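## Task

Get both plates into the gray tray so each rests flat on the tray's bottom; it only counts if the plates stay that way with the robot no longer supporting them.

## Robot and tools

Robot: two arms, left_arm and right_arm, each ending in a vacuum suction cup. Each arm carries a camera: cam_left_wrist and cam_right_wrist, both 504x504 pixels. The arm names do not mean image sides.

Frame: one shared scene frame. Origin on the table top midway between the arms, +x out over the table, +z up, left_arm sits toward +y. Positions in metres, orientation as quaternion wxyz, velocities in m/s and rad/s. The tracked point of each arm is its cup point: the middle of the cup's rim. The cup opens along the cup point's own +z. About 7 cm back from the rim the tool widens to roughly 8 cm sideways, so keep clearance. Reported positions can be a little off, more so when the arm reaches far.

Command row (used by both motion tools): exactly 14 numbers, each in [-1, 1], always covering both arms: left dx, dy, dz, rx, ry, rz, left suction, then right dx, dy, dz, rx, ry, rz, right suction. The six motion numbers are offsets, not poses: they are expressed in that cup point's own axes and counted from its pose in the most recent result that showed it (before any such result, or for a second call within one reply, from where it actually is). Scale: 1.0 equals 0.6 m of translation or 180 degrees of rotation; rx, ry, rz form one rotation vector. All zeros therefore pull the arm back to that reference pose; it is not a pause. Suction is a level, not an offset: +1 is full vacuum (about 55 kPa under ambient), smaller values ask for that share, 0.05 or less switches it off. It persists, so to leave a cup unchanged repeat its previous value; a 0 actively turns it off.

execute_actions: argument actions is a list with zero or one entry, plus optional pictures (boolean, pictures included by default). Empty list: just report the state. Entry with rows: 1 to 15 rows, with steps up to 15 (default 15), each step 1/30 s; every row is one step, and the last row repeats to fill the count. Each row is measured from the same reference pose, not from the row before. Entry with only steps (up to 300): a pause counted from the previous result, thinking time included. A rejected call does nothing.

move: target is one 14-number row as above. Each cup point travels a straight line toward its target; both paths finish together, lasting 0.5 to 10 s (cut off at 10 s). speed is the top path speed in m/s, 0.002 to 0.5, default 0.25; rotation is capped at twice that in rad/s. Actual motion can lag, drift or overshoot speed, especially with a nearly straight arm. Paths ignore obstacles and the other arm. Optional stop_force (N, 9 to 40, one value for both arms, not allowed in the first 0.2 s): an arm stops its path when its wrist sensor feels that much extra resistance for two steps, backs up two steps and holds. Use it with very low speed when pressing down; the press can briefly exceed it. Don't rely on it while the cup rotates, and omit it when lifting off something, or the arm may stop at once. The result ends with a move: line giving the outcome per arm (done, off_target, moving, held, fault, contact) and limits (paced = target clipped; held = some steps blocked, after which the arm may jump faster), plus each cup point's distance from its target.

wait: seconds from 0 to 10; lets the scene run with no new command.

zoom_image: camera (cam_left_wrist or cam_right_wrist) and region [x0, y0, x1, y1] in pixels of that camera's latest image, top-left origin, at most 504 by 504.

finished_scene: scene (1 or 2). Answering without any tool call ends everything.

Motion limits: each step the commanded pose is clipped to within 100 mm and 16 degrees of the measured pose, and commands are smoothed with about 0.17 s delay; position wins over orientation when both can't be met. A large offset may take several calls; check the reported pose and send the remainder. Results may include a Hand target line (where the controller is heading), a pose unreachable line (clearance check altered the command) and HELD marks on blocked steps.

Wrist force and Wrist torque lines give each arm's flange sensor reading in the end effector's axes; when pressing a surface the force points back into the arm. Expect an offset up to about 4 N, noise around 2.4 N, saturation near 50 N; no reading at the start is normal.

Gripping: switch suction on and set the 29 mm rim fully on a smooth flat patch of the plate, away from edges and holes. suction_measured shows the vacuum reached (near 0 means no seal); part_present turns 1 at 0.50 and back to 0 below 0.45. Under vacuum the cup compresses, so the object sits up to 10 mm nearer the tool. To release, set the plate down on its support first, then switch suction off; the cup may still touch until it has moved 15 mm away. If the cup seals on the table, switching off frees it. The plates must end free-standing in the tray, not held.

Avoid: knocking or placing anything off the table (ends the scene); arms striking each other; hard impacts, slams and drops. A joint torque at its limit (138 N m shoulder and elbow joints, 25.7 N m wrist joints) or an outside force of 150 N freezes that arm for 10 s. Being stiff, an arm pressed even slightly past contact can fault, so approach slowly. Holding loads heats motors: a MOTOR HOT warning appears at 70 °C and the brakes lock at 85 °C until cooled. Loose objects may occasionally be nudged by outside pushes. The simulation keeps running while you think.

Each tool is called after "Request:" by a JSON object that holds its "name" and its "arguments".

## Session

Request:
{"name": "move", "arguments": {"target": [0,0,-0.25,0,0,0,0,0,0,-0.25,0,0,0,0]}}

Scene clock: 1.17 s of 7200.00 s.
left_arm: end_effector_position=(+0.3572, +0.3959, +0.3784) suction_measured=0.00 part_present=0 end_effector_quat_wxyz=(+0.001, -0.169, +0.986, -0.001) end_effector_velocity=(+0.000, +0.000, +0.002) end_effector_angular_velocity=(+0.001, +0.002, +0.001) | right_arm: end_effector_position=(+0.4782, -0.3159, +0.3773) suction_measured=0.00 part_present=0 end_effector_quat_wxyz=(+0.000, +0.168, +0.986, +0.001) end_effector_velocity=(+0.000, -0.001, +0.002) end_effector_angular_velocity=(-0.000, +0.001, -0.001)
Joint positions: left_arm=[-0.316 -1.768  1.689 -1.495 -1.571 -0.841] | right_arm=[-0.314 -1.766  1.689 -1.495 -1.569  0.208]
Joint velocities: left_arm=[ 0.001  0.002 -0.007  0.007  0.    -0.   ] | right_arm=[-0.001  0.002 -0.007  0.006 -0.    -0.   ]
Motor temperatures (°C, as the motors report them): left_arm=[34 33 32 40 36 37] | right_arm=[31 33 34 44 39 41]
Wrist force (N, on the end effector, along its own x y z axes, offset not removed): left_arm=[-0.6 0.1 3.9] | right_arm=[1.3 0.2 -2.4]
Wrist torque (N m, same axes, about the end effector's origin, offset not removed): left_arm=[0.01 0.13 0.08] | right_arm=[-0.04 -0.46 -0.28]
Hand target (left_arm): +0.357, +0.396, +0.379; +0.001, -0.169, +0.986, -0.001
Hand target (right_arm): +0.478, -0.316, +0.377; +0.000, +0.168, +0.986, +0.001
Off the commanded pose (left_arm): 0.000 m, 0 deg.
Off the commanded pose (right_arm): 0.000 m, 0 deg.
move: done

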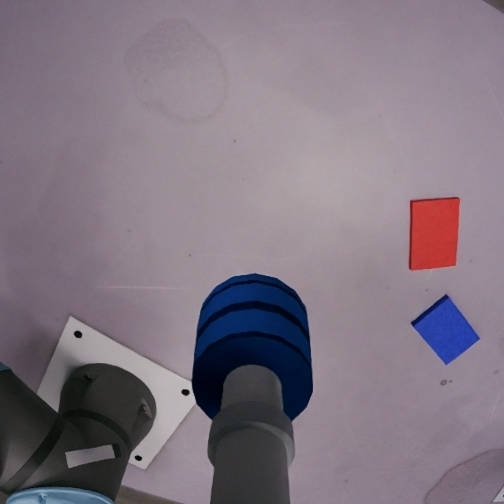

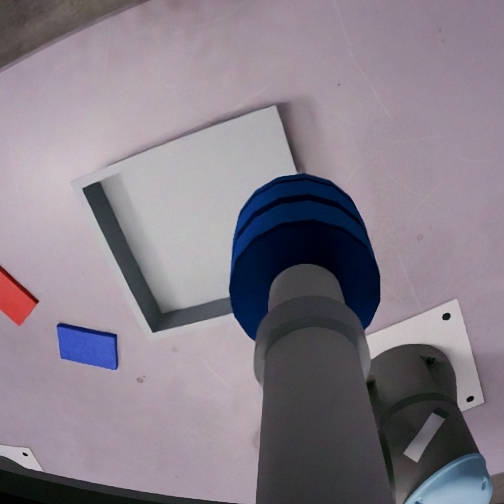

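Request:
{"name": "move", "arguments": {"target": [0,0.15,0,0,0,0,0,0.49,0.64,0.43,0,0,0,0]}}

Scene clock: 8.57 s of 7200.00 s.
left_arm: end_effector_position=(+0.3274, +0.4808, +0.3783) suction_measured=0.00 part_present=0 end_effector_quat_wxyz=(+0.001, -0.169, +0.986, -0.001) end_effector_velocity=(-0.000, +0.000, +0.000) end_effector_angular_velocity=(-0.001, -0.000, +0.001) | right_arm: end_effector_position=(+0.3277, +0.1442, +0.1190) suction_measured=0.00 part_present=0 end_effector_quat_wxyz=(-0.001, +0.168, +0.986, +0.000) end_effector_velocity=(+0.000, +0.002, -0.001) end_effector_angular_velocity=(-0.000, +0.000, -0.001)
Joint positions: left_arm=[-0.147 -1.862  1.758 -1.47  -1.571 -0.672] | right_arm=[ 0.697 -1.195  1.75  -2.126 -1.569  1.219]
Joint velocities: left_arm=[ 0.001 -0.    -0.     0.    -0.     0.001] | right_arm=[ 0.002  0.005 -0.004 -0.    -0.     0.003]
Motor temperatures (°C, as the motors report them): left_arm=[34 33 32 40 36 37] | right_arm=[31 33 34 44 39 41]
Wrist force (N, on the end effector, along its own x y z axes, offset not removed): left_arm=[-3.2 0.0 2.2] | right_arm=[1.2 0.1 2.2]
Wrist torque (N m, same axes, about the end effector's origin, offset not removed): left_arm=[-0.17 0.63 0.13] | right_arm=[-0.10 -0.34 -0.17]
Hand target (left_arm): +0.327, +0.481, +0.378; +0.001, -0.169, +0.986, -0.001
Hand target (right_arm): +0.328, +0.144, +0.119; -0.001, +0.168, +0.986, +0.000
Off the commanded pose (left_arm): 0.000 m, 0 deg.
Off the commanded pose (right_arm): 0.001 m, 0 deg.
After step 90, 1.63 s passed at rest.
move: done

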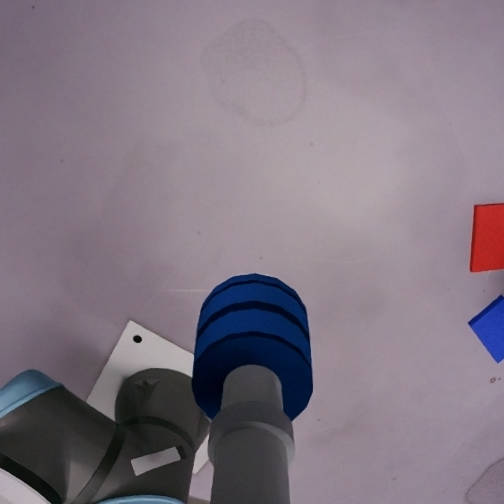

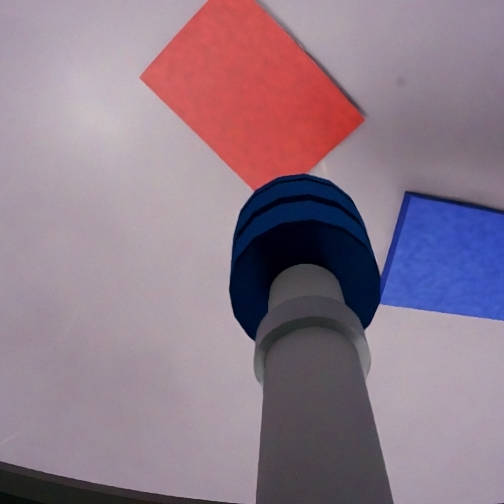

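Request:
{"name": "move", "arguments": {"target": [0,0,0,0,0,0,0,-0.057,0.043,0.14,0,0,0,0]}}

Scene clock: 11.60 s of 7200.00 s.
left_arm: end_effector_position=(+0.3274, +0.4808, +0.3783) suction_measured=0.00 part_present=0 end_effector_quat_wxyz=(+0.001, -0.169, +0.986, -0.001) end_effector_velocity=(+0.000, +0.000, +0.000) end_effector_angular_velocity=(+0.000, -0.000, -0.000) | right_arm: end_effector_position=(+0.3684, +0.1570, +0.0351) suction_measured=0.00 part_present=0 end_effector_quat_wxyz=(-0.000, +0.168, +0.986, +0.000) end_effector_velocity=(+0.001, +0.001, -0.001) end_effector_angular_velocity=(+0.001, +0.000, -0.002)
Joint positions: left_arm=[-0.147 -1.862  1.758 -1.47  -1.571 -0.672] | right_arm=[ 0.66  -1.016  1.729 -2.284 -1.57   1.182]
Joint velocities: left_arm=[-0.  0. -0.  0.  0.  0.] | right_arm=[-0.001  0.004 -0.003 -0.002  0.001  0.002]
Motor temperatures (°C, as the motors report them): left_arm=[34 33 32 40 36 37] | right_arm=[31 33 34 44 39 41]
Wrist force (N, on the end effector, along its own x y z axes, offset not removed): left_arm=[3.6 -1.4 1.6] | right_arm=[3.5 1.0 -1.2]
Wrist torque (N m, same axes, about the end effector's origin, offset not removed): left_arm=[-0.35 -0.53 -0.03] | right_arm=[-0.03 -0.64 -0.15]
Hand target (left_arm): +0.327, +0.481, +0.378; +0.001, -0.169, +0.986, -0.001
Hand target (right_arm): +0.368, +0.157, +0.035; -0.000, +0.168, +0.986, +0.000
Off the commanded pose (left_arm): 0.000 m, 0 deg.
Off the commanded pose (right_arm): 0.000 m, 0 deg.
move: done

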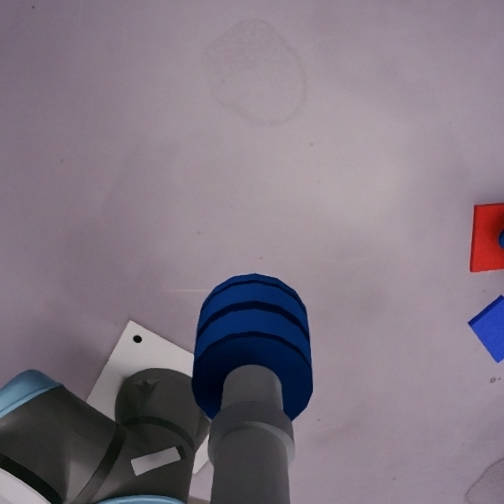

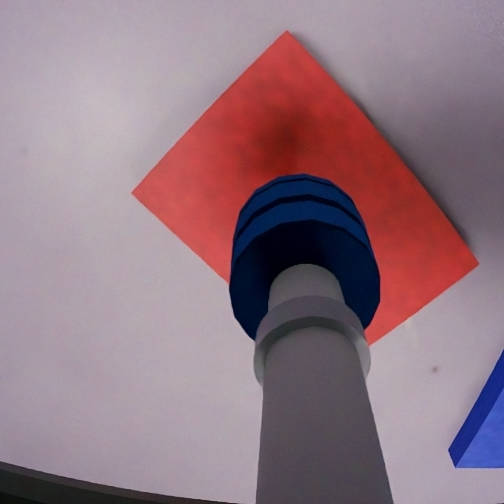

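Request:
{"name": "move", "arguments": {"target": [0,0,0,0,0,0,0,-0.008,0,0.03,0,0,0,1], "speed": 0.03}}

Request:
{"name": "move", "arguments": {"target": [0,0,0,0,0,0,0,0,0,0.05,0,0,0,1], "speed": 0.005, "stop_force": 9}}

Request:
{"name": "move", "arguments": {"target": [0,0,0,0,0,0,0,0,0,-0.19,0,0,0,1]}}

Request:
{"name": "move", "arguments": {"target": [0,0,0,0,0,0,0,-0.235,-0.42,0,0,0,0.11,1]}}

Scene clock: 20.30 s of 7200.00 s.
left_arm: end_effector_position=(+0.3274, +0.4808, +0.3783) suction_measured=0.00 part_present=0 end_effector_quat_wxyz=(+0.001, -0.169, +0.986, -0.001) end_effector_velocity=(-0.000, +0.001, -0.000) end_effector_angular_velocity=(-0.000, +0.000, +0.002) | right_arm: end_effector_position=(+0.3729, +0.1554, +0.0172) suction_measured=0.00 part_present=0 end_effector_quat_wxyz=(-0.000, +0.168, +0.986, +0.000) end_effector_velocity=(+0.000, -0.000, -0.002) end_effector_angular_velocity=(-0.001, -0.000, -0.001)
Joint positions: left_arm=[-0.147 -1.862  1.758 -1.47  -1.571 -0.672] | right_arm=[ 0.653 -0.986  1.737 -2.322 -1.569  1.175]
Joint velocities: left_arm=[ 0.002 -0.     0.     0.    -0.    -0.   ] | right_arm=[-0.     0.003  0.001 -0.004 -0.001  0.   ]
Motor temperatures (°C, as the motors report them): left_arm=[34 33 32 40 36 37] | right_arm=[31 33 34 44 39 41]
Wrist force (N, on the end effector, along its own x y z axes, offset not removed): left_arm=[-3.7 0.4 4.7] | right_arm=[2.6 0.9 -1.7]
Wrist torque (N m, same axes, about the end effector's origin, offset not removed): left_arm=[-0.23 0.48 0.06] | right_arm=[0.09 -0.43 -0.07]
Hand target (left_arm): +0.327, +0.481, +0.378; +0.001, -0.169, +0.986, -0.001
Hand target (right_arm): +0.373, +0.155, +0.017; -0.000, +0.168, +0.986, +0.000
Off the commanded pose (left_arm): 0.000 m, 0 deg.
Off the commanded pose (right_arm): 0.000 m, 0 deg.
After step 90, 4.77 s passed at rest.
move: done

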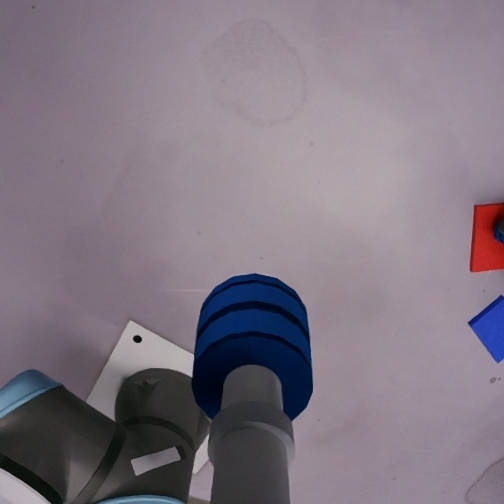

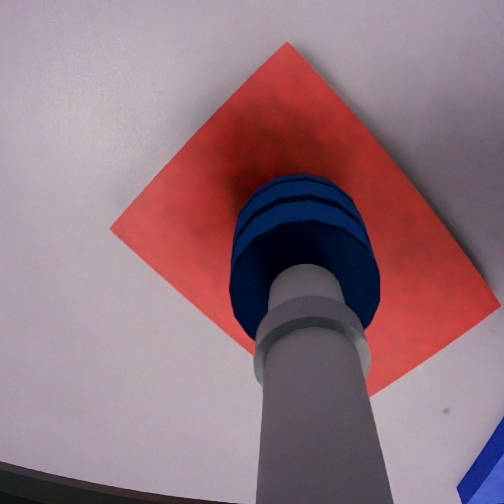

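Scene clock: 24.40 s of 7200.00 s.
left_arm: end_effector_position=(+0.3274, +0.4808, +0.3783) suction_measured=0.00 part_present=0 end_effector_quat_wxyz=(+0.001, -0.169, +0.986, -0.001) end_effector_velocity=(+0.000, -0.000, +0.000) end_effector_angular_velocity=(-0.000, -0.000, -0.000) | right_arm: end_effector_position=(+0.3729, +0.1554, -0.0015) suction_measured=0.99 part_present=1 end_effector_quat_wxyz=(-0.000, +0.168, +0.986, +0.001) end_effector_velocity=(-0.001, -0.001, +0.001) end_effector_angular_velocity=(-0.002, +0.002, -0.000)
Joint positions: left_arm=[-0.147 -1.862  1.758 -1.47  -1.571 -0.672] | right_arm=[ 0.653 -0.955  1.745 -2.362 -1.569  1.175]
Joint velocities: left_arm=[-0.001  0.    -0.     0.    -0.    -0.   ] | right_arm=[-0.    -0.002 -0.     0.005  0.     0.   ]
Motor temperatures (°C, as the motors report them): left_arm=[34 33 32 40 36 37] | right_arm=[31 33 34 44 39 41]
Wrist force (N, on the end effector, along its own x y z axes, offset not removed): left_arm=[2.9 -0.3 3.8] | right_arm=[1.5 0.5 -24.7]
Wrist torque (N m, same axes, about the end effector's origin, offset not removed): left_arm=[0.06 -0.07 0.24] | right_arm=[0.07 -0.29 -0.26]
Hand target (left_arm): +0.327, +0.481, +0.378; +0.001, -0.169, +0.986, -0.001
Hand target (right_arm): +0.373, +0.155, -0.001; -0.000, +0.168, +0.986, +0.001
Off the commanded pose (left_arm): 0.000 m, 0 deg.
Off the commanded pose (right_arm): 0.011 m, 0 deg.
move: contact (right_arm)

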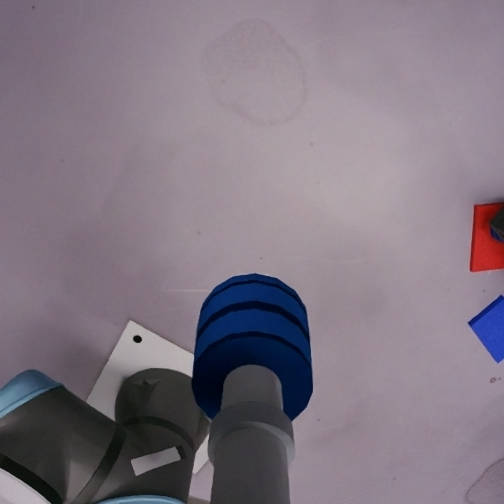

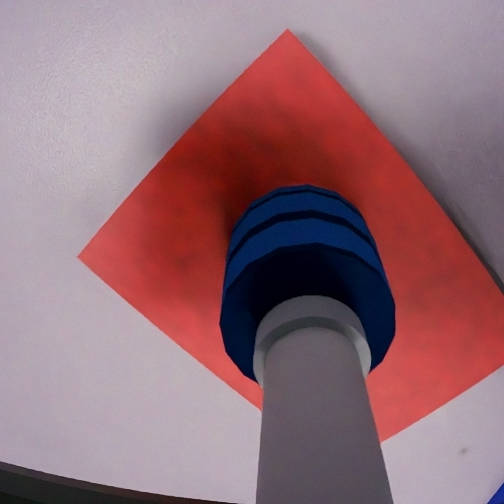

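Scene clock: 25.43 s of 7200.00 s.
left_arm: end_effector_position=(+0.3274, +0.4808, +0.3783) suction_measured=0.00 part_present=0 end_effector_quat_wxyz=(+0.001, -0.169, +0.986, -0.001) end_effector_velocity=(-0.000, +0.000, -0.000) end_effector_angular_velocity=(+0.000, +0.000, +0.000) | right_arm: end_effector_position=(+0.3729, +0.1555, +0.1124) suction_measured=1.00 part_present=1 end_effector_quat_wxyz=(-0.000, +0.168, +0.986, +0.001) end_effector_velocity=(+0.001, -0.000, +0.002) end_effector_angular_velocity=(-0.001, -0.001, -0.000)
Joint positions: left_arm=[-0.147 -1.862  1.758 -1.47  -1.571 -0.672] | right_arm=[ 0.653 -1.121  1.659 -2.109 -1.569  1.175]
Joint velocities: left_arm=[0. 0. 0. 0. 0. 0.] | right_arm=[-0.001 -0.002 -0.002  0.005 -0.001 -0.   ]
Motor temperatures (°C, as the motors report them): left_arm=[34 33 32 40 36 37] | right_arm=[31 33 34 44 39 41]
Wrist force (N, on the end effector, along its own x y z axes, offset not removed): left_arm=[-2.6 -0.5 2.3] | right_arm=[2.6 2.1 0.6]
Wrist torque (N m, same axes, about the end effector's origin, offset not removed): left_arm=[-0.17 0.45 0.16] | right_arm=[0.08 -0.50 -0.15]
Hand target (left_arm): +0.327, +0.481, +0.378; +0.001, -0.169, +0.986, -0.001
Hand target (right_arm): +0.373, +0.155, +0.113; -0.000, +0.168, +0.986, +0.001
Off the commanded pose (left_arm): 0.000 m, 0 deg.
Off the commanded pose (right_arm): 0.000 m, 0 deg.
move: done

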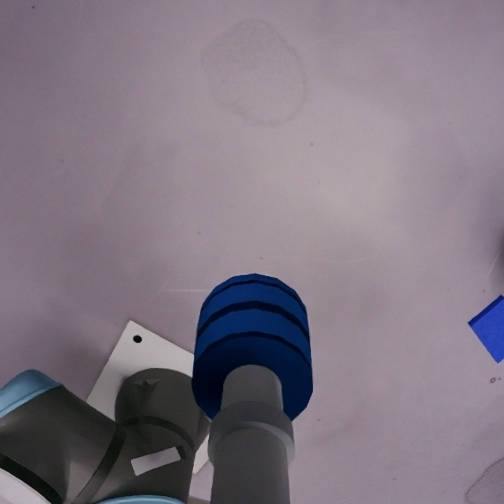

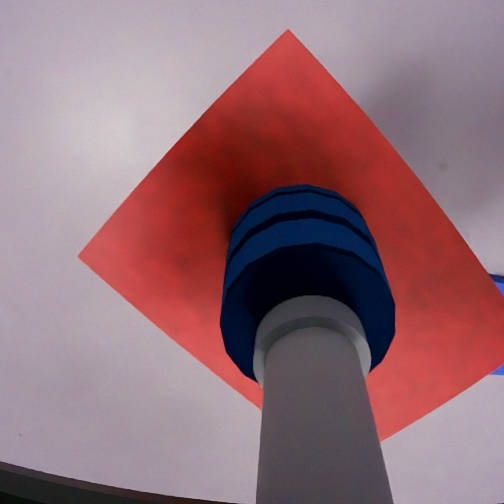

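Scene clock: 27.20 s of 7200.00 s.
left_arm: end_effector_position=(+0.3274, +0.4808, +0.3783) suction_measured=0.00 part_present=0 end_effector_quat_wxyz=(+0.001, -0.169, +0.986, -0.001) end_effector_velocity=(-0.000, +0.000, -0.000) end_effector_angular_velocity=(+0.000, +0.000, +0.001) | right_arm: end_effector_position=(+0.4226, -0.1290, +0.1126) suction_measured=0.99 part_present=1 end_effector_quat_wxyz=(-0.000, +0.335, +0.942, +0.001) end_effector_velocity=(+0.000, -0.002, +0.001) end_effector_angular_velocity=(+0.001, -0.001, -0.001)
Joint positions: left_arm=[-0.147 -1.862  1.758 -1.47  -1.571 -0.672] | right_arm=[ 0.145 -1.513  2.178 -2.236 -1.569  1.013]
Joint velocities: left_arm=[ 0.001  0.     0.     0.    -0.     0.   ] | right_arm=[-0.004 -0.003  0.001  0.001  0.    -0.003]
Motor temperatures (°C, as the motors report them): left_arm=[34 33 32 40 36 37] | right_arm=[31 33 34 44 39 41]
Wrist force (N, on the end effector, along its own x y z axes, offset not removed): left_arm=[1.5 -2.9 -0.6] | right_arm=[1.8 0.9 0.1]
Wrist torque (N m, same axes, about the end effector's origin, offset not removed): left_arm=[-0.50 -0.10 0.18] | right_arm=[-0.05 -0.38 -0.22]
Hand target (left_arm): +0.327, +0.481, +0.378; +0.001, -0.169, +0.986, -0.001
Hand target (right_arm): +0.423, -0.129, +0.113; -0.000, +0.335, +0.942, +0.001
Off the commanded pose (left_arm): 0.000 m, 0 deg.
Off the commanded pose (right_arm): 0.001 m, 0 deg.
move: done

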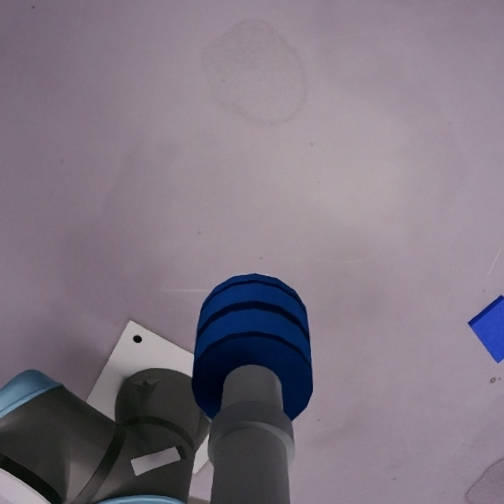

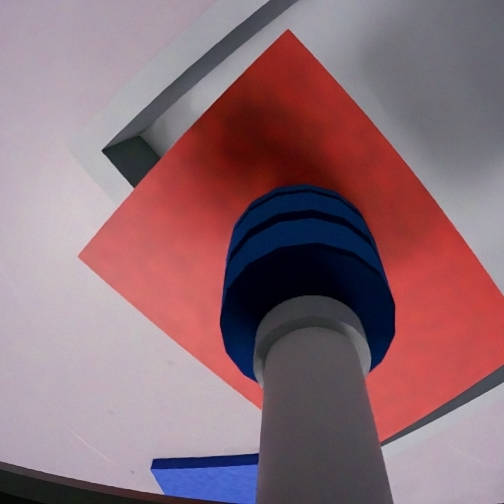

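Request:
{"name": "move", "arguments": {"target": [0,0,0,0,0,0,0,-0.013,-0.042,0.05,0,0,0,1], "speed": 0.05}}

Request:
{"name": "move", "arguments": {"target": [0,0,0,0,0,0,0,0,0,0.06,0,0,0,1], "speed": 0.015, "stop_force": 9}}

Scene clock: 35.50 s of 7200.00 s.
left_arm: end_effector_position=(+0.3274, +0.4808, +0.3783) suction_measured=0.00 part_present=0 end_effector_quat_wxyz=(+0.001, -0.169, +0.986, -0.001) end_effector_velocity=(+0.000, +0.001, -0.000) end_effector_angular_velocity=(+0.000, +0.000, +0.002) | right_arm: end_effector_position=(+0.4128, -0.1534, +0.0828) suction_measured=0.96 part_present=1 end_effector_quat_wxyz=(-0.000, +0.335, +0.942, +0.001) end_effector_velocity=(-0.000, -0.001, -0.002) end_effector_angular_velocity=(+0.000, +0.000, +0.001)
Joint positions: left_arm=[-0.147 -1.862  1.758 -1.47  -1.571 -0.672] | right_arm=[ 0.096 -1.506  2.272 -2.337 -1.569  0.964]
Joint velocities: left_arm=[ 0.002  0.     0.    -0.     0.    -0.   ] | right_arm=[-0.003  0.002  0.005 -0.006  0.    -0.004]
Motor temperatures (°C, as the motors report them): left_arm=[34 33 32 40 36 37] | right_arm=[31 33 34 44 39 41]
Wrist force (N, on the end effector, along its own x y z axes, offset not removed): left_arm=[3.7 2.6 3.2] | right_arm=[1.5 1.0 -1.5]
Wrist torque (N m, same axes, about the end effector's origin, offset not removed): left_arm=[0.21 -0.48 0.09] | right_arm=[0.06 -0.26 -0.13]
Hand target (left_arm): +0.327, +0.481, +0.378; +0.001, -0.169, +0.986, -0.001
Hand target (right_arm): +0.413, -0.153, +0.083; -0.000, +0.335, +0.942, +0.001
Off the commanded pose (left_arm): 0.000 m, 0 deg.
Off the commanded pose (right_arm): 0.000 m, 0 deg.
move: done

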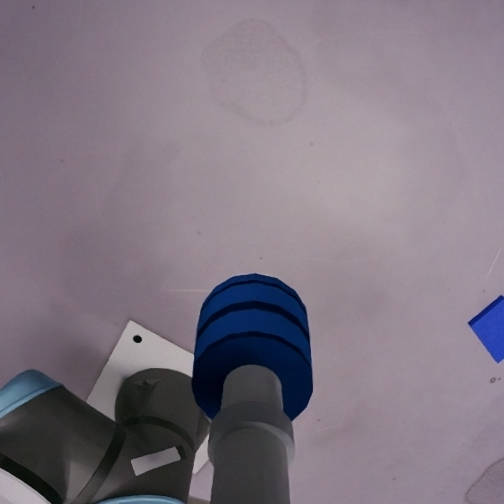

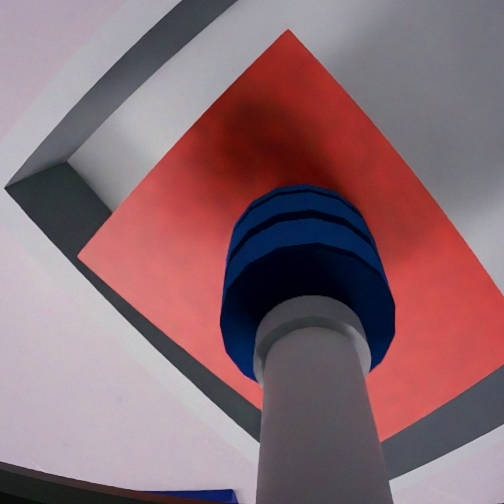

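Scene clock: 38.17 s of 7200.00 s.
left_arm: end_effector_position=(+0.3274, +0.4808, +0.3783) suction_measured=0.00 part_present=0 end_effector_quat_wxyz=(+0.001, -0.169, +0.986, -0.001) end_effector_velocity=(+0.000, +0.000, -0.000) end_effector_angular_velocity=(+0.000, -0.000, +0.001) | right_arm: end_effector_position=(+0.4128, -0.1534, +0.0469) suction_measured=0.98 part_present=1 end_effector_quat_wxyz=(-0.000, +0.335, +0.942, +0.001) end_effector_velocity=(+0.000, -0.000, -0.002) end_effector_angular_velocity=(+0.000, -0.000, +0.000)
Joint positions: left_arm=[-0.147 -1.862  1.758 -1.47  -1.571 -0.672] | right_arm=[ 0.096 -1.424  2.31  -2.458 -1.569  0.964]
Joint velocities: left_arm=[ 0.001 -0.     0.    -0.     0.     0.   ] | right_arm=[-0.     0.005  0.001 -0.006  0.    -0.001]
Motor temperatures (°C, as the motors report them): left_arm=[34 33 32 40 36 37] | right_arm=[31 33 34 44 39 41]
Wrist force (N, on the end effector, along its own x y z axes, offset not removed): left_arm=[1.0 2.0 2.9] | right_arm=[3.3 -0.4 1.0]
Wrist torque (N m, same axes, about the end effector's origin, offset not removed): left_arm=[0.08 0.00 0.08] | right_arm=[-0.10 -0.68 -0.15]
Hand target (left_arm): +0.327, +0.481, +0.378; +0.001, -0.169, +0.986, -0.001
Hand target (right_arm): +0.413, -0.153, +0.047; -0.000, +0.335, +0.942, +0.001
Off the commanded pose (left_arm): 0.000 m, 0 deg.
Off the commanded pose (right_arm): 0.000 m, 0 deg.
move: done

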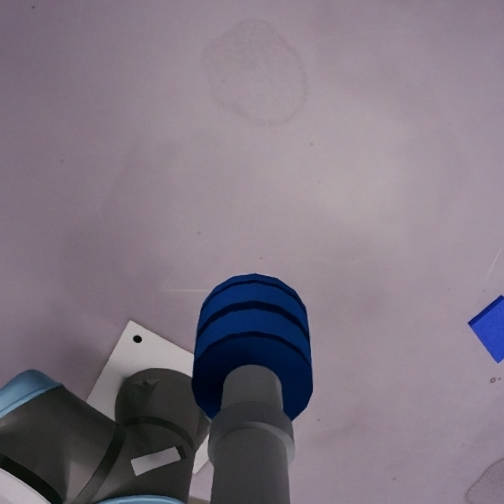

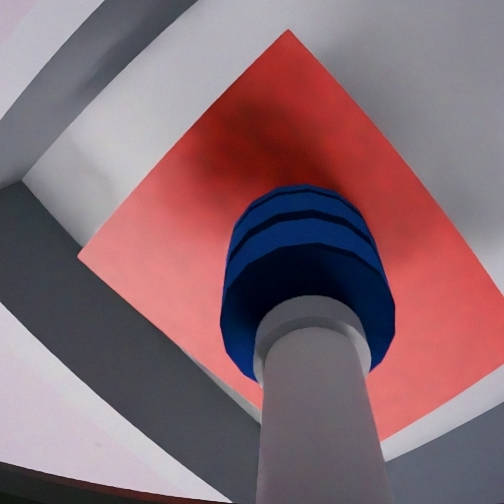

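Request:
{"name": "move", "arguments": {"target": [0,0,0,0,0,0,0,0,0,0.05,0,0,0,1], "speed": 0.03}}

Request:
{"name": "move", "arguments": {"target": [0,0,0,0,0,0,0,0,0,0.04,0,0,0,1], "speed": 0.005, "stop_force": 9}}

Request:
{"name": "execute_actions", "arguments": {"actions": [{"rows":[[0,0,0,0,0,0,0,0,0,0,0,0,0,0]],"steps":6}], "pictures": false}}

Request:
{"name": "move", "arguments": {"target": [0,0,0,0,0,0,0,0,0,-0.18,0,0,0,0]}}

Request:
{"name": "move", "arguments": {"target": [0,0,0,0,0,0,0,0.453,0.147,0,0,0,-0.11,0]}}

Request:
{"name": "move", "arguments": {"target": [0,0,0,0,0,0,0,0,0,0.12,0,0,0,0]}}

Scene clock: 47.17 s of 7200.00 s.
left_arm: end_effector_position=(+0.3274, +0.4808, +0.3783) suction_measured=0.00 part_present=0 end_effector_quat_wxyz=(+0.001, -0.169, +0.986, -0.001) end_effector_velocity=(-0.000, +0.000, -0.000) end_effector_angular_velocity=(-0.000, +0.000, +0.001) | right_arm: end_effector_position=(+0.4128, -0.1534, +0.0170) suction_measured=0.99 part_present=1 end_effector_quat_wxyz=(-0.000, +0.335, +0.942, +0.001) end_effector_velocity=(+0.000, -0.000, -0.002) end_effector_angular_velocity=(+0.000, -0.000, +0.000)
Joint positions: left_arm=[-0.147 -1.862  1.758 -1.47  -1.571 -0.672] | right_arm=[ 0.096 -1.346  2.335 -2.56  -1.569  0.964]
Joint velocities: left_arm=[ 0.001 -0.     0.     0.    -0.    -0.   ] | right_arm=[-0.     0.004  0.001 -0.006 -0.    -0.   ]
Motor temperatures (°C, as the motors report them): left_arm=[34 33 32 40 36 37] | right_arm=[31 33 34 44 39 41]
Wrist force (N, on the end effector, along its own x y z axes, offset not removed): left_arm=[-1.3 -1.4 3.4] | right_arm=[2.1 1.0 0.4]
Wrist torque (N m, same axes, about the end effector's origin, offset not removed): left_arm=[-0.38 0.05 0.20] | right_arm=[-0.02 -0.44 -0.13]
Hand target (left_arm): +0.327, +0.481, +0.378; +0.001, -0.169, +0.986, -0.001
Hand target (right_arm): +0.413, -0.153, +0.017; -0.000, +0.335, +0.942, +0.001
Off the commanded pose (left_arm): 0.000 m, 0 deg.
Off the commanded pose (right_arm): 0.000 m, 0 deg.
move: done

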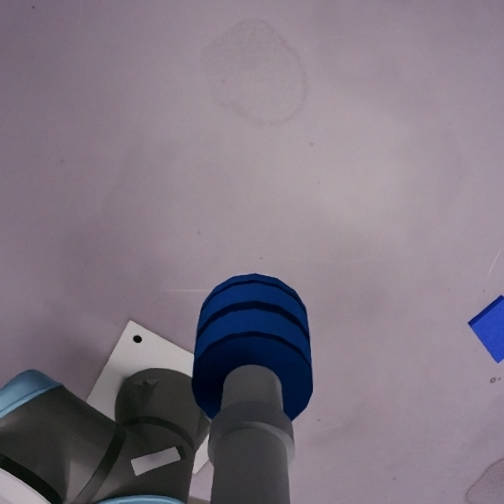

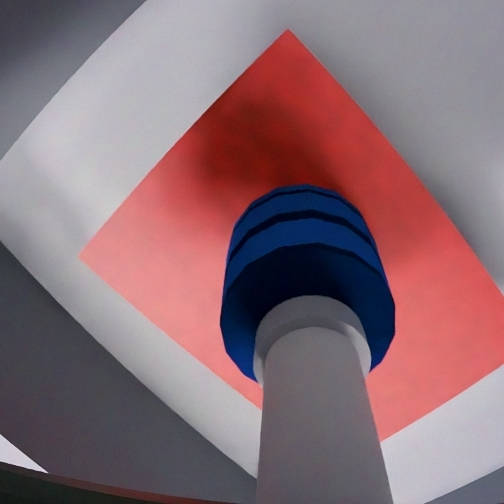

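Scene clock: 50.63 s of 7200.00 s.
left_arm: end_effector_position=(+0.3274, +0.4808, +0.3783) suction_measured=0.00 part_present=0 end_effector_quat_wxyz=(+0.001, -0.169, +0.986, -0.001) end_effector_velocity=(+0.000, -0.000, +0.000) end_effector_angular_velocity=(-0.000, -0.000, +0.000) | right_arm: end_effector_position=(+0.4127, -0.1534, +0.0015) suction_measured=1.00 part_present=1 end_effector_quat_wxyz=(-0.000, +0.335, +0.942, +0.001) end_effector_velocity=(-0.001, -0.000, +0.001) end_effector_angular_velocity=(-0.001, +0.004, +0.001)
Joint positions: left_arm=[-0.147 -1.862  1.758 -1.47  -1.571 -0.672] | right_arm=[ 0.096 -1.303  2.346 -2.614 -1.569  0.964]
Joint velocities: left_arm=[ 0. -0. -0. -0. -0. -0.] | right_arm=[ 0.    -0.003  0.     0.007  0.    -0.001]
Motor temperatures (°C, as the motors report them): left_arm=[34 33 32 40 36 37] | right_arm=[31 33 34 44 39 41]
Wrist force (N, on the end effector, along its own x y z axes, offset not removed): left_arm=[2.7 2.2 3.2] | right_arm=[3.2 -2.5 -23.4]
Wrist torque (N m, same axes, about the end effector's origin, offset not removed): left_arm=[0.37 -0.28 0.19] | right_arm=[-0.04 -0.29 -0.25]
Hand target (left_arm): +0.327, +0.481, +0.378; +0.001, -0.169, +0.986, -0.001
Hand target (right_arm): +0.413, -0.153, +0.002; -0.000, +0.335, +0.942, +0.001
Off the commanded pose (left_arm): 0.000 m, 0 deg.
Off the commanded pose (right_arm): 0.008 m, 0 deg.
move: contact (right_arm)

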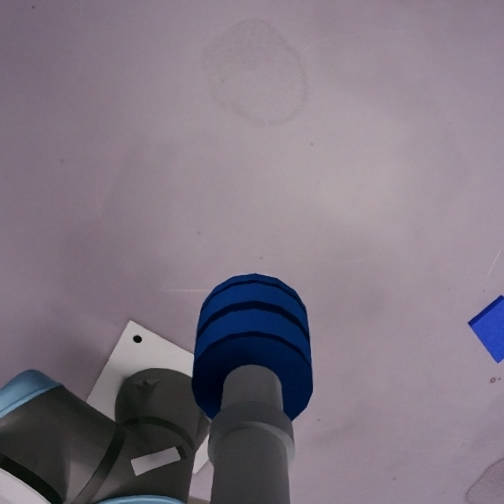

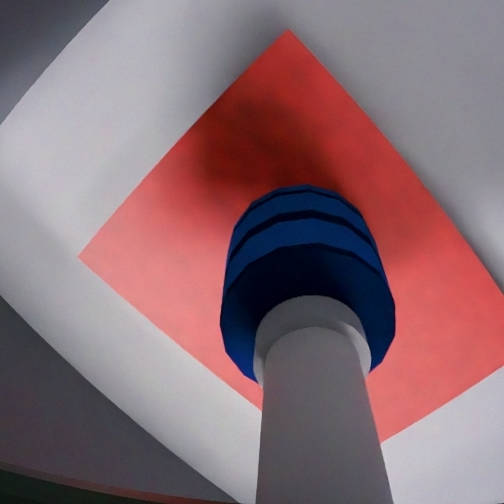

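Scene clock: 50.83 s of 7200.00 s.
left_arm: end_effector_position=(+0.3274, +0.4808, +0.3783) suction_measured=0.00 part_present=0 end_effector_quat_wxyz=(+0.001, -0.169, +0.986, -0.001) end_effector_velocity=(+0.000, -0.000, +0.000) end_effector_angular_velocity=(+0.000, -0.000, -0.001) | right_arm: end_effector_position=(+0.4128, -0.1534, +0.0016) suction_measured=0.00 part_present=0 end_effector_quat_wxyz=(-0.000, +0.335, +0.942, +0.001) end_effector_velocity=(-0.001, +0.000, -0.000) end_effector_angular_velocity=(-0.000, +0.001, +0.003)
Joint positions: left_arm=[-0.147 -1.862  1.758 -1.47  -1.571 -0.672] | right_arm=[ 0.096 -1.303  2.346 -2.613 -1.569  0.964]
Joint velocities: left_arm=[-0.001  0.    -0.    -0.     0.     0.   ] | right_arm=[ 0.001  0.001  0.     0.    -0.    -0.001]
Motor temperatures (°C, as the motors report them): left_arm=[34 33 32 40 36 37] | right_arm=[31 33 34 44 39 41]
Wrist force (N, on the end effector, along its own x y z axes, offset not removed): left_arm=[3.1 0.8 0.5] | right_arm=[4.8 -1.7 -31.5]
Wrist torque (N m, same axes, about the end effector's origin, offset not removed): left_arm=[-0.11 -0.26 -0.05] | right_arm=[0.29 -0.46 -0.21]
Hand target (left_arm): +0.327, +0.481, +0.378; +0.001, -0.169, +0.986, -0.001
Hand target (right_arm): +0.413, -0.153, +0.002; -0.000, +0.335, +0.942, +0.001
Off the commanded pose (left_arm): 0.000 m, 0 deg.
Off the commanded pose (right_arm): 0.000 m, 0 deg.
Steps of this call (steps 1 to 6: all 6 steps of this action). Readings (end_effector_position | what the end effector reports):
1: left_arm (+0.3274, +0.4808, +0.3783) | right_arm (+0.4127, -0.1534, +0.0016) | left_arm suction_measured=0.00 part_present=0 | right_arm suction_measured=0.24 part_present=0
2: left_arm (+0.3274, +0.4808, +0.3783) | right_arm (+0.4128, -0.1534, +0.0016) | left_arm suction_measured=0.00 part_present=0 | right_arm suction_measured=0.00 part_present=0
4: left_arm (+0.3274, +0.4808, +0.3783) | right_arm (+0.4128, -0.1534, +0.0016) | left_arm suction_measured=0.00 part_present=0 | right_arm suction_measured=0.00 part_present=0
6: the state above

Scene clock: 52.10 s of 7200.00 s.
left_arm: end_effector_position=(+0.3274, +0.4808, +0.3783) suction_measured=0.00 part_present=0 end_effector_quat_wxyz=(+0.001, -0.169, +0.986, -0.001) end_effector_velocity=(+0.000, +0.000, +0.000) end_effector_angular_velocity=(-0.000, -0.000, -0.000) | right_arm: end_effector_position=(+0.4128, -0.1534, +0.1096) suction_measured=0.00 part_present=0 end_effector_quat_wxyz=(-0.000, +0.335, +0.942, +0.001) end_effector_velocity=(-0.000, -0.000, +0.001) end_effector_angular_velocity=(-0.001, +0.003, -0.001)
Joint positions: left_arm=[-0.147 -1.862  1.758 -1.47  -1.571 -0.672] | right_arm=[ 0.096 -1.56   2.237 -2.249 -1.569  0.964]
Joint velocities: left_arm=[ 0.    -0.    -0.     0.    -0.     0.001] | right_arm=[-0.    -0.002 -0.002  0.007  0.     0.   ]
Motor temperatures (°C, as the motors report them): left_arm=[34 33 32 40 36 37] | right_arm=[31 33 34 44 39 41]
Wrist force (N, on the end effector, along its own x y z axes, offset not removed): left_arm=[-0.3 -0.5 0.0] | right_arm=[1.6 1.0 -1.1]
Wrist torque (N m, same axes, about the end effector's origin, offset not removed): left_arm=[-0.19 0.31 0.04] | right_arm=[0.08 -0.42 -0.17]
Hand target (left_arm): +0.327, +0.481, +0.378; +0.001, -0.169, +0.986, -0.001
Hand target (right_arm): +0.413, -0.153, +0.110; -0.000, +0.335, +0.942, +0.001
Off the commanded pose (left_arm): 0.000 m, 0 deg.
Off the commanded pose (right_arm): 0.000 m, 0 deg.
move: done

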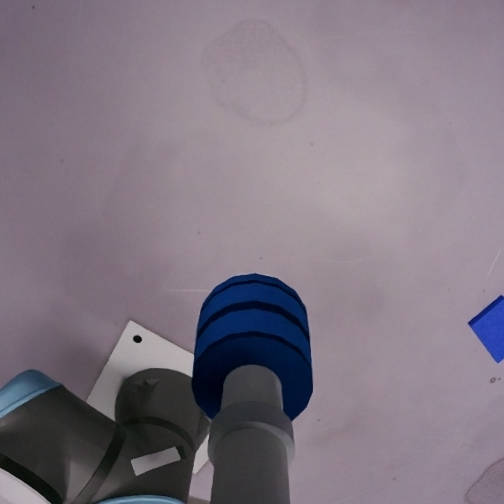

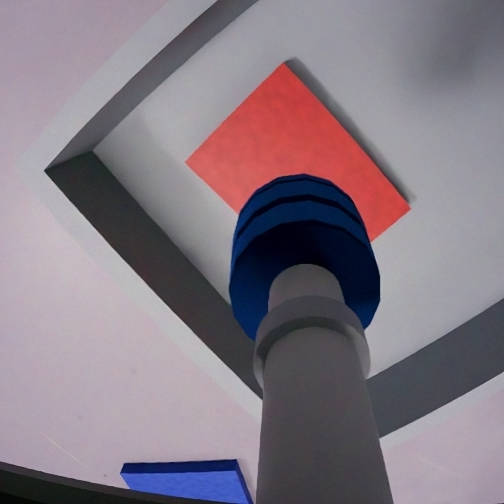

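Scene clock: 53.83 s of 7200.00 s.
left_arm: end_effector_position=(+0.3274, +0.4808, +0.3783) suction_measured=0.00 part_present=0 end_effector_quat_wxyz=(+0.001, -0.169, +0.986, -0.001) end_effector_velocity=(+0.000, -0.000, +0.000) end_effector_angular_velocity=(-0.000, +0.000, -0.001) | right_arm: end_effector_position=(+0.2574, +0.0867, +0.1094) suction_measured=0.00 part_present=0 end_effector_quat_wxyz=(-0.000, +0.168, +0.986, +0.001) end_effector_velocity=(-0.001, +0.002, +0.001) end_effector_angular_velocity=(+0.001, -0.001, +0.003)
Joint positions: left_arm=[-0.147 -1.862  1.758 -1.47  -1.571 -0.672] | right_arm=[ 0.732 -1.353  1.998 -2.217 -1.569  1.255]
Joint velocities: left_arm=[-0.001 -0.     0.    -0.    -0.     0.   ] | right_arm=[ 0.005  0.002 -0.005  0.001 -0.     0.002]
Motor temperatures (°C, as the motors report them): left_arm=[34 33 32 40 36 37] | right_arm=[31 33 34 44 39 41]
Wrist force (N, on the end effector, along its own x y z axes, offset not removed): left_arm=[-2.8 -1.5 3.9] | right_arm=[1.5 0.2 0.5]
Wrist torque (N m, same axes, about the end effector's origin, offset not removed): left_arm=[-0.27 0.36 0.14] | right_arm=[-0.13 -0.35 -0.11]
Hand target (left_arm): +0.327, +0.481, +0.378; +0.001, -0.169, +0.986, -0.001
Hand target (right_arm): +0.257, +0.087, +0.109; -0.000, +0.168, +0.986, +0.001
Off the commanded pose (left_arm): 0.000 m, 0 deg.
Off the commanded pose (right_arm): 0.001 m, 0 deg.
move: done

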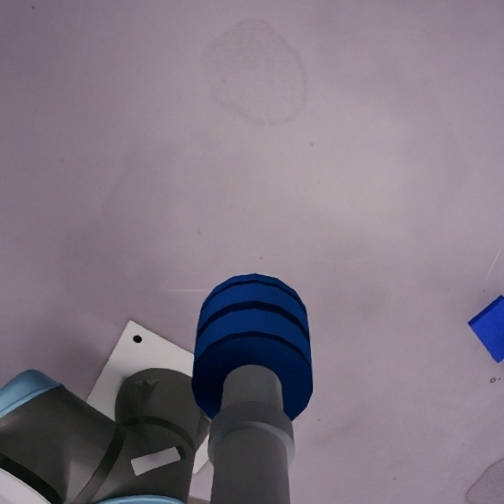

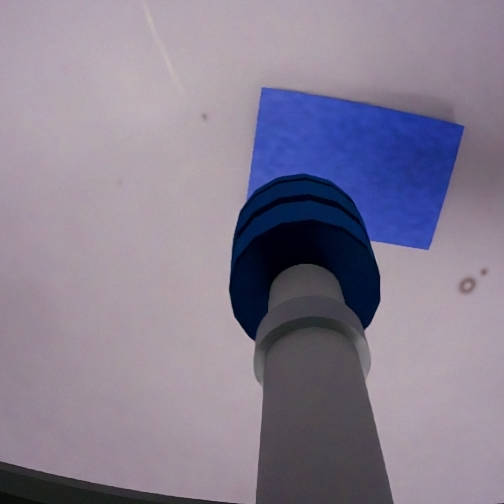

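Scene clock: 54.77 s of 7200.00 s.
left_arm: end_effector_position=(+0.3274, +0.4808, +0.3783) suction_measured=0.00 part_present=0 end_effector_quat_wxyz=(+0.001, -0.169, +0.986, -0.001) end_effector_velocity=(+0.000, -0.000, +0.000) end_effector_angular_velocity=(-0.001, -0.000, -0.001) | right_arm: end_effector_position=(+0.2574, +0.0867, +0.0376) suction_measured=0.00 part_present=0 end_effector_quat_wxyz=(-0.000, +0.168, +0.986, +0.000) end_effector_velocity=(+0.001, +0.000, -0.002) end_effector_angular_velocity=(+0.000, -0.000, -0.004)
Joint positions: left_arm=[-0.147 -1.862  1.758 -1.47  -1.571 -0.672] | right_arm=[ 0.732 -1.225  2.067 -2.414 -1.57   1.254]
Joint velocities: left_arm=[-0.001  0.    -0.    -0.    -0.    -0.   ] | right_arm=[-0.001  0.005  0.001 -0.006  0.     0.003]
Motor temperatures (°C, as the motors report them): left_arm=[34 33 32 40 36 37] | right_arm=[31 33 34 44 39 41]
Wrist force (N, on the end effector, along its own x y z axes, offset not removed): left_arm=[1.0 -1.7 -1.2] | right_arm=[2.7 1.6 -3.1]
Wrist torque (N m, same axes, about the end effector's origin, offset not removed): left_arm=[-0.36 -0.16 0.20] | right_arm=[0.08 -0.52 -0.17]
Hand target (left_arm): +0.327, +0.481, +0.378; +0.001, -0.169, +0.986, -0.001
Hand target (right_arm): +0.257, +0.087, +0.037; -0.000, +0.168, +0.986, +0.001
Off the commanded pose (left_arm): 0.000 m, 0 deg.
Off the commanded pose (right_arm): 0.000 m, 0 deg.
move: done

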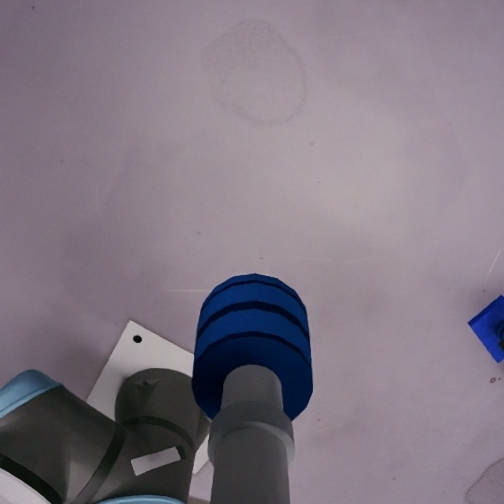

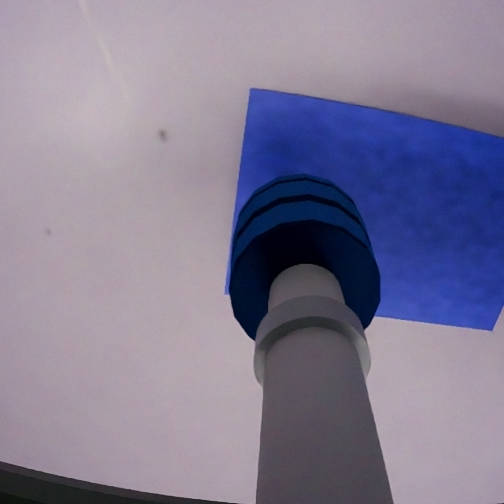

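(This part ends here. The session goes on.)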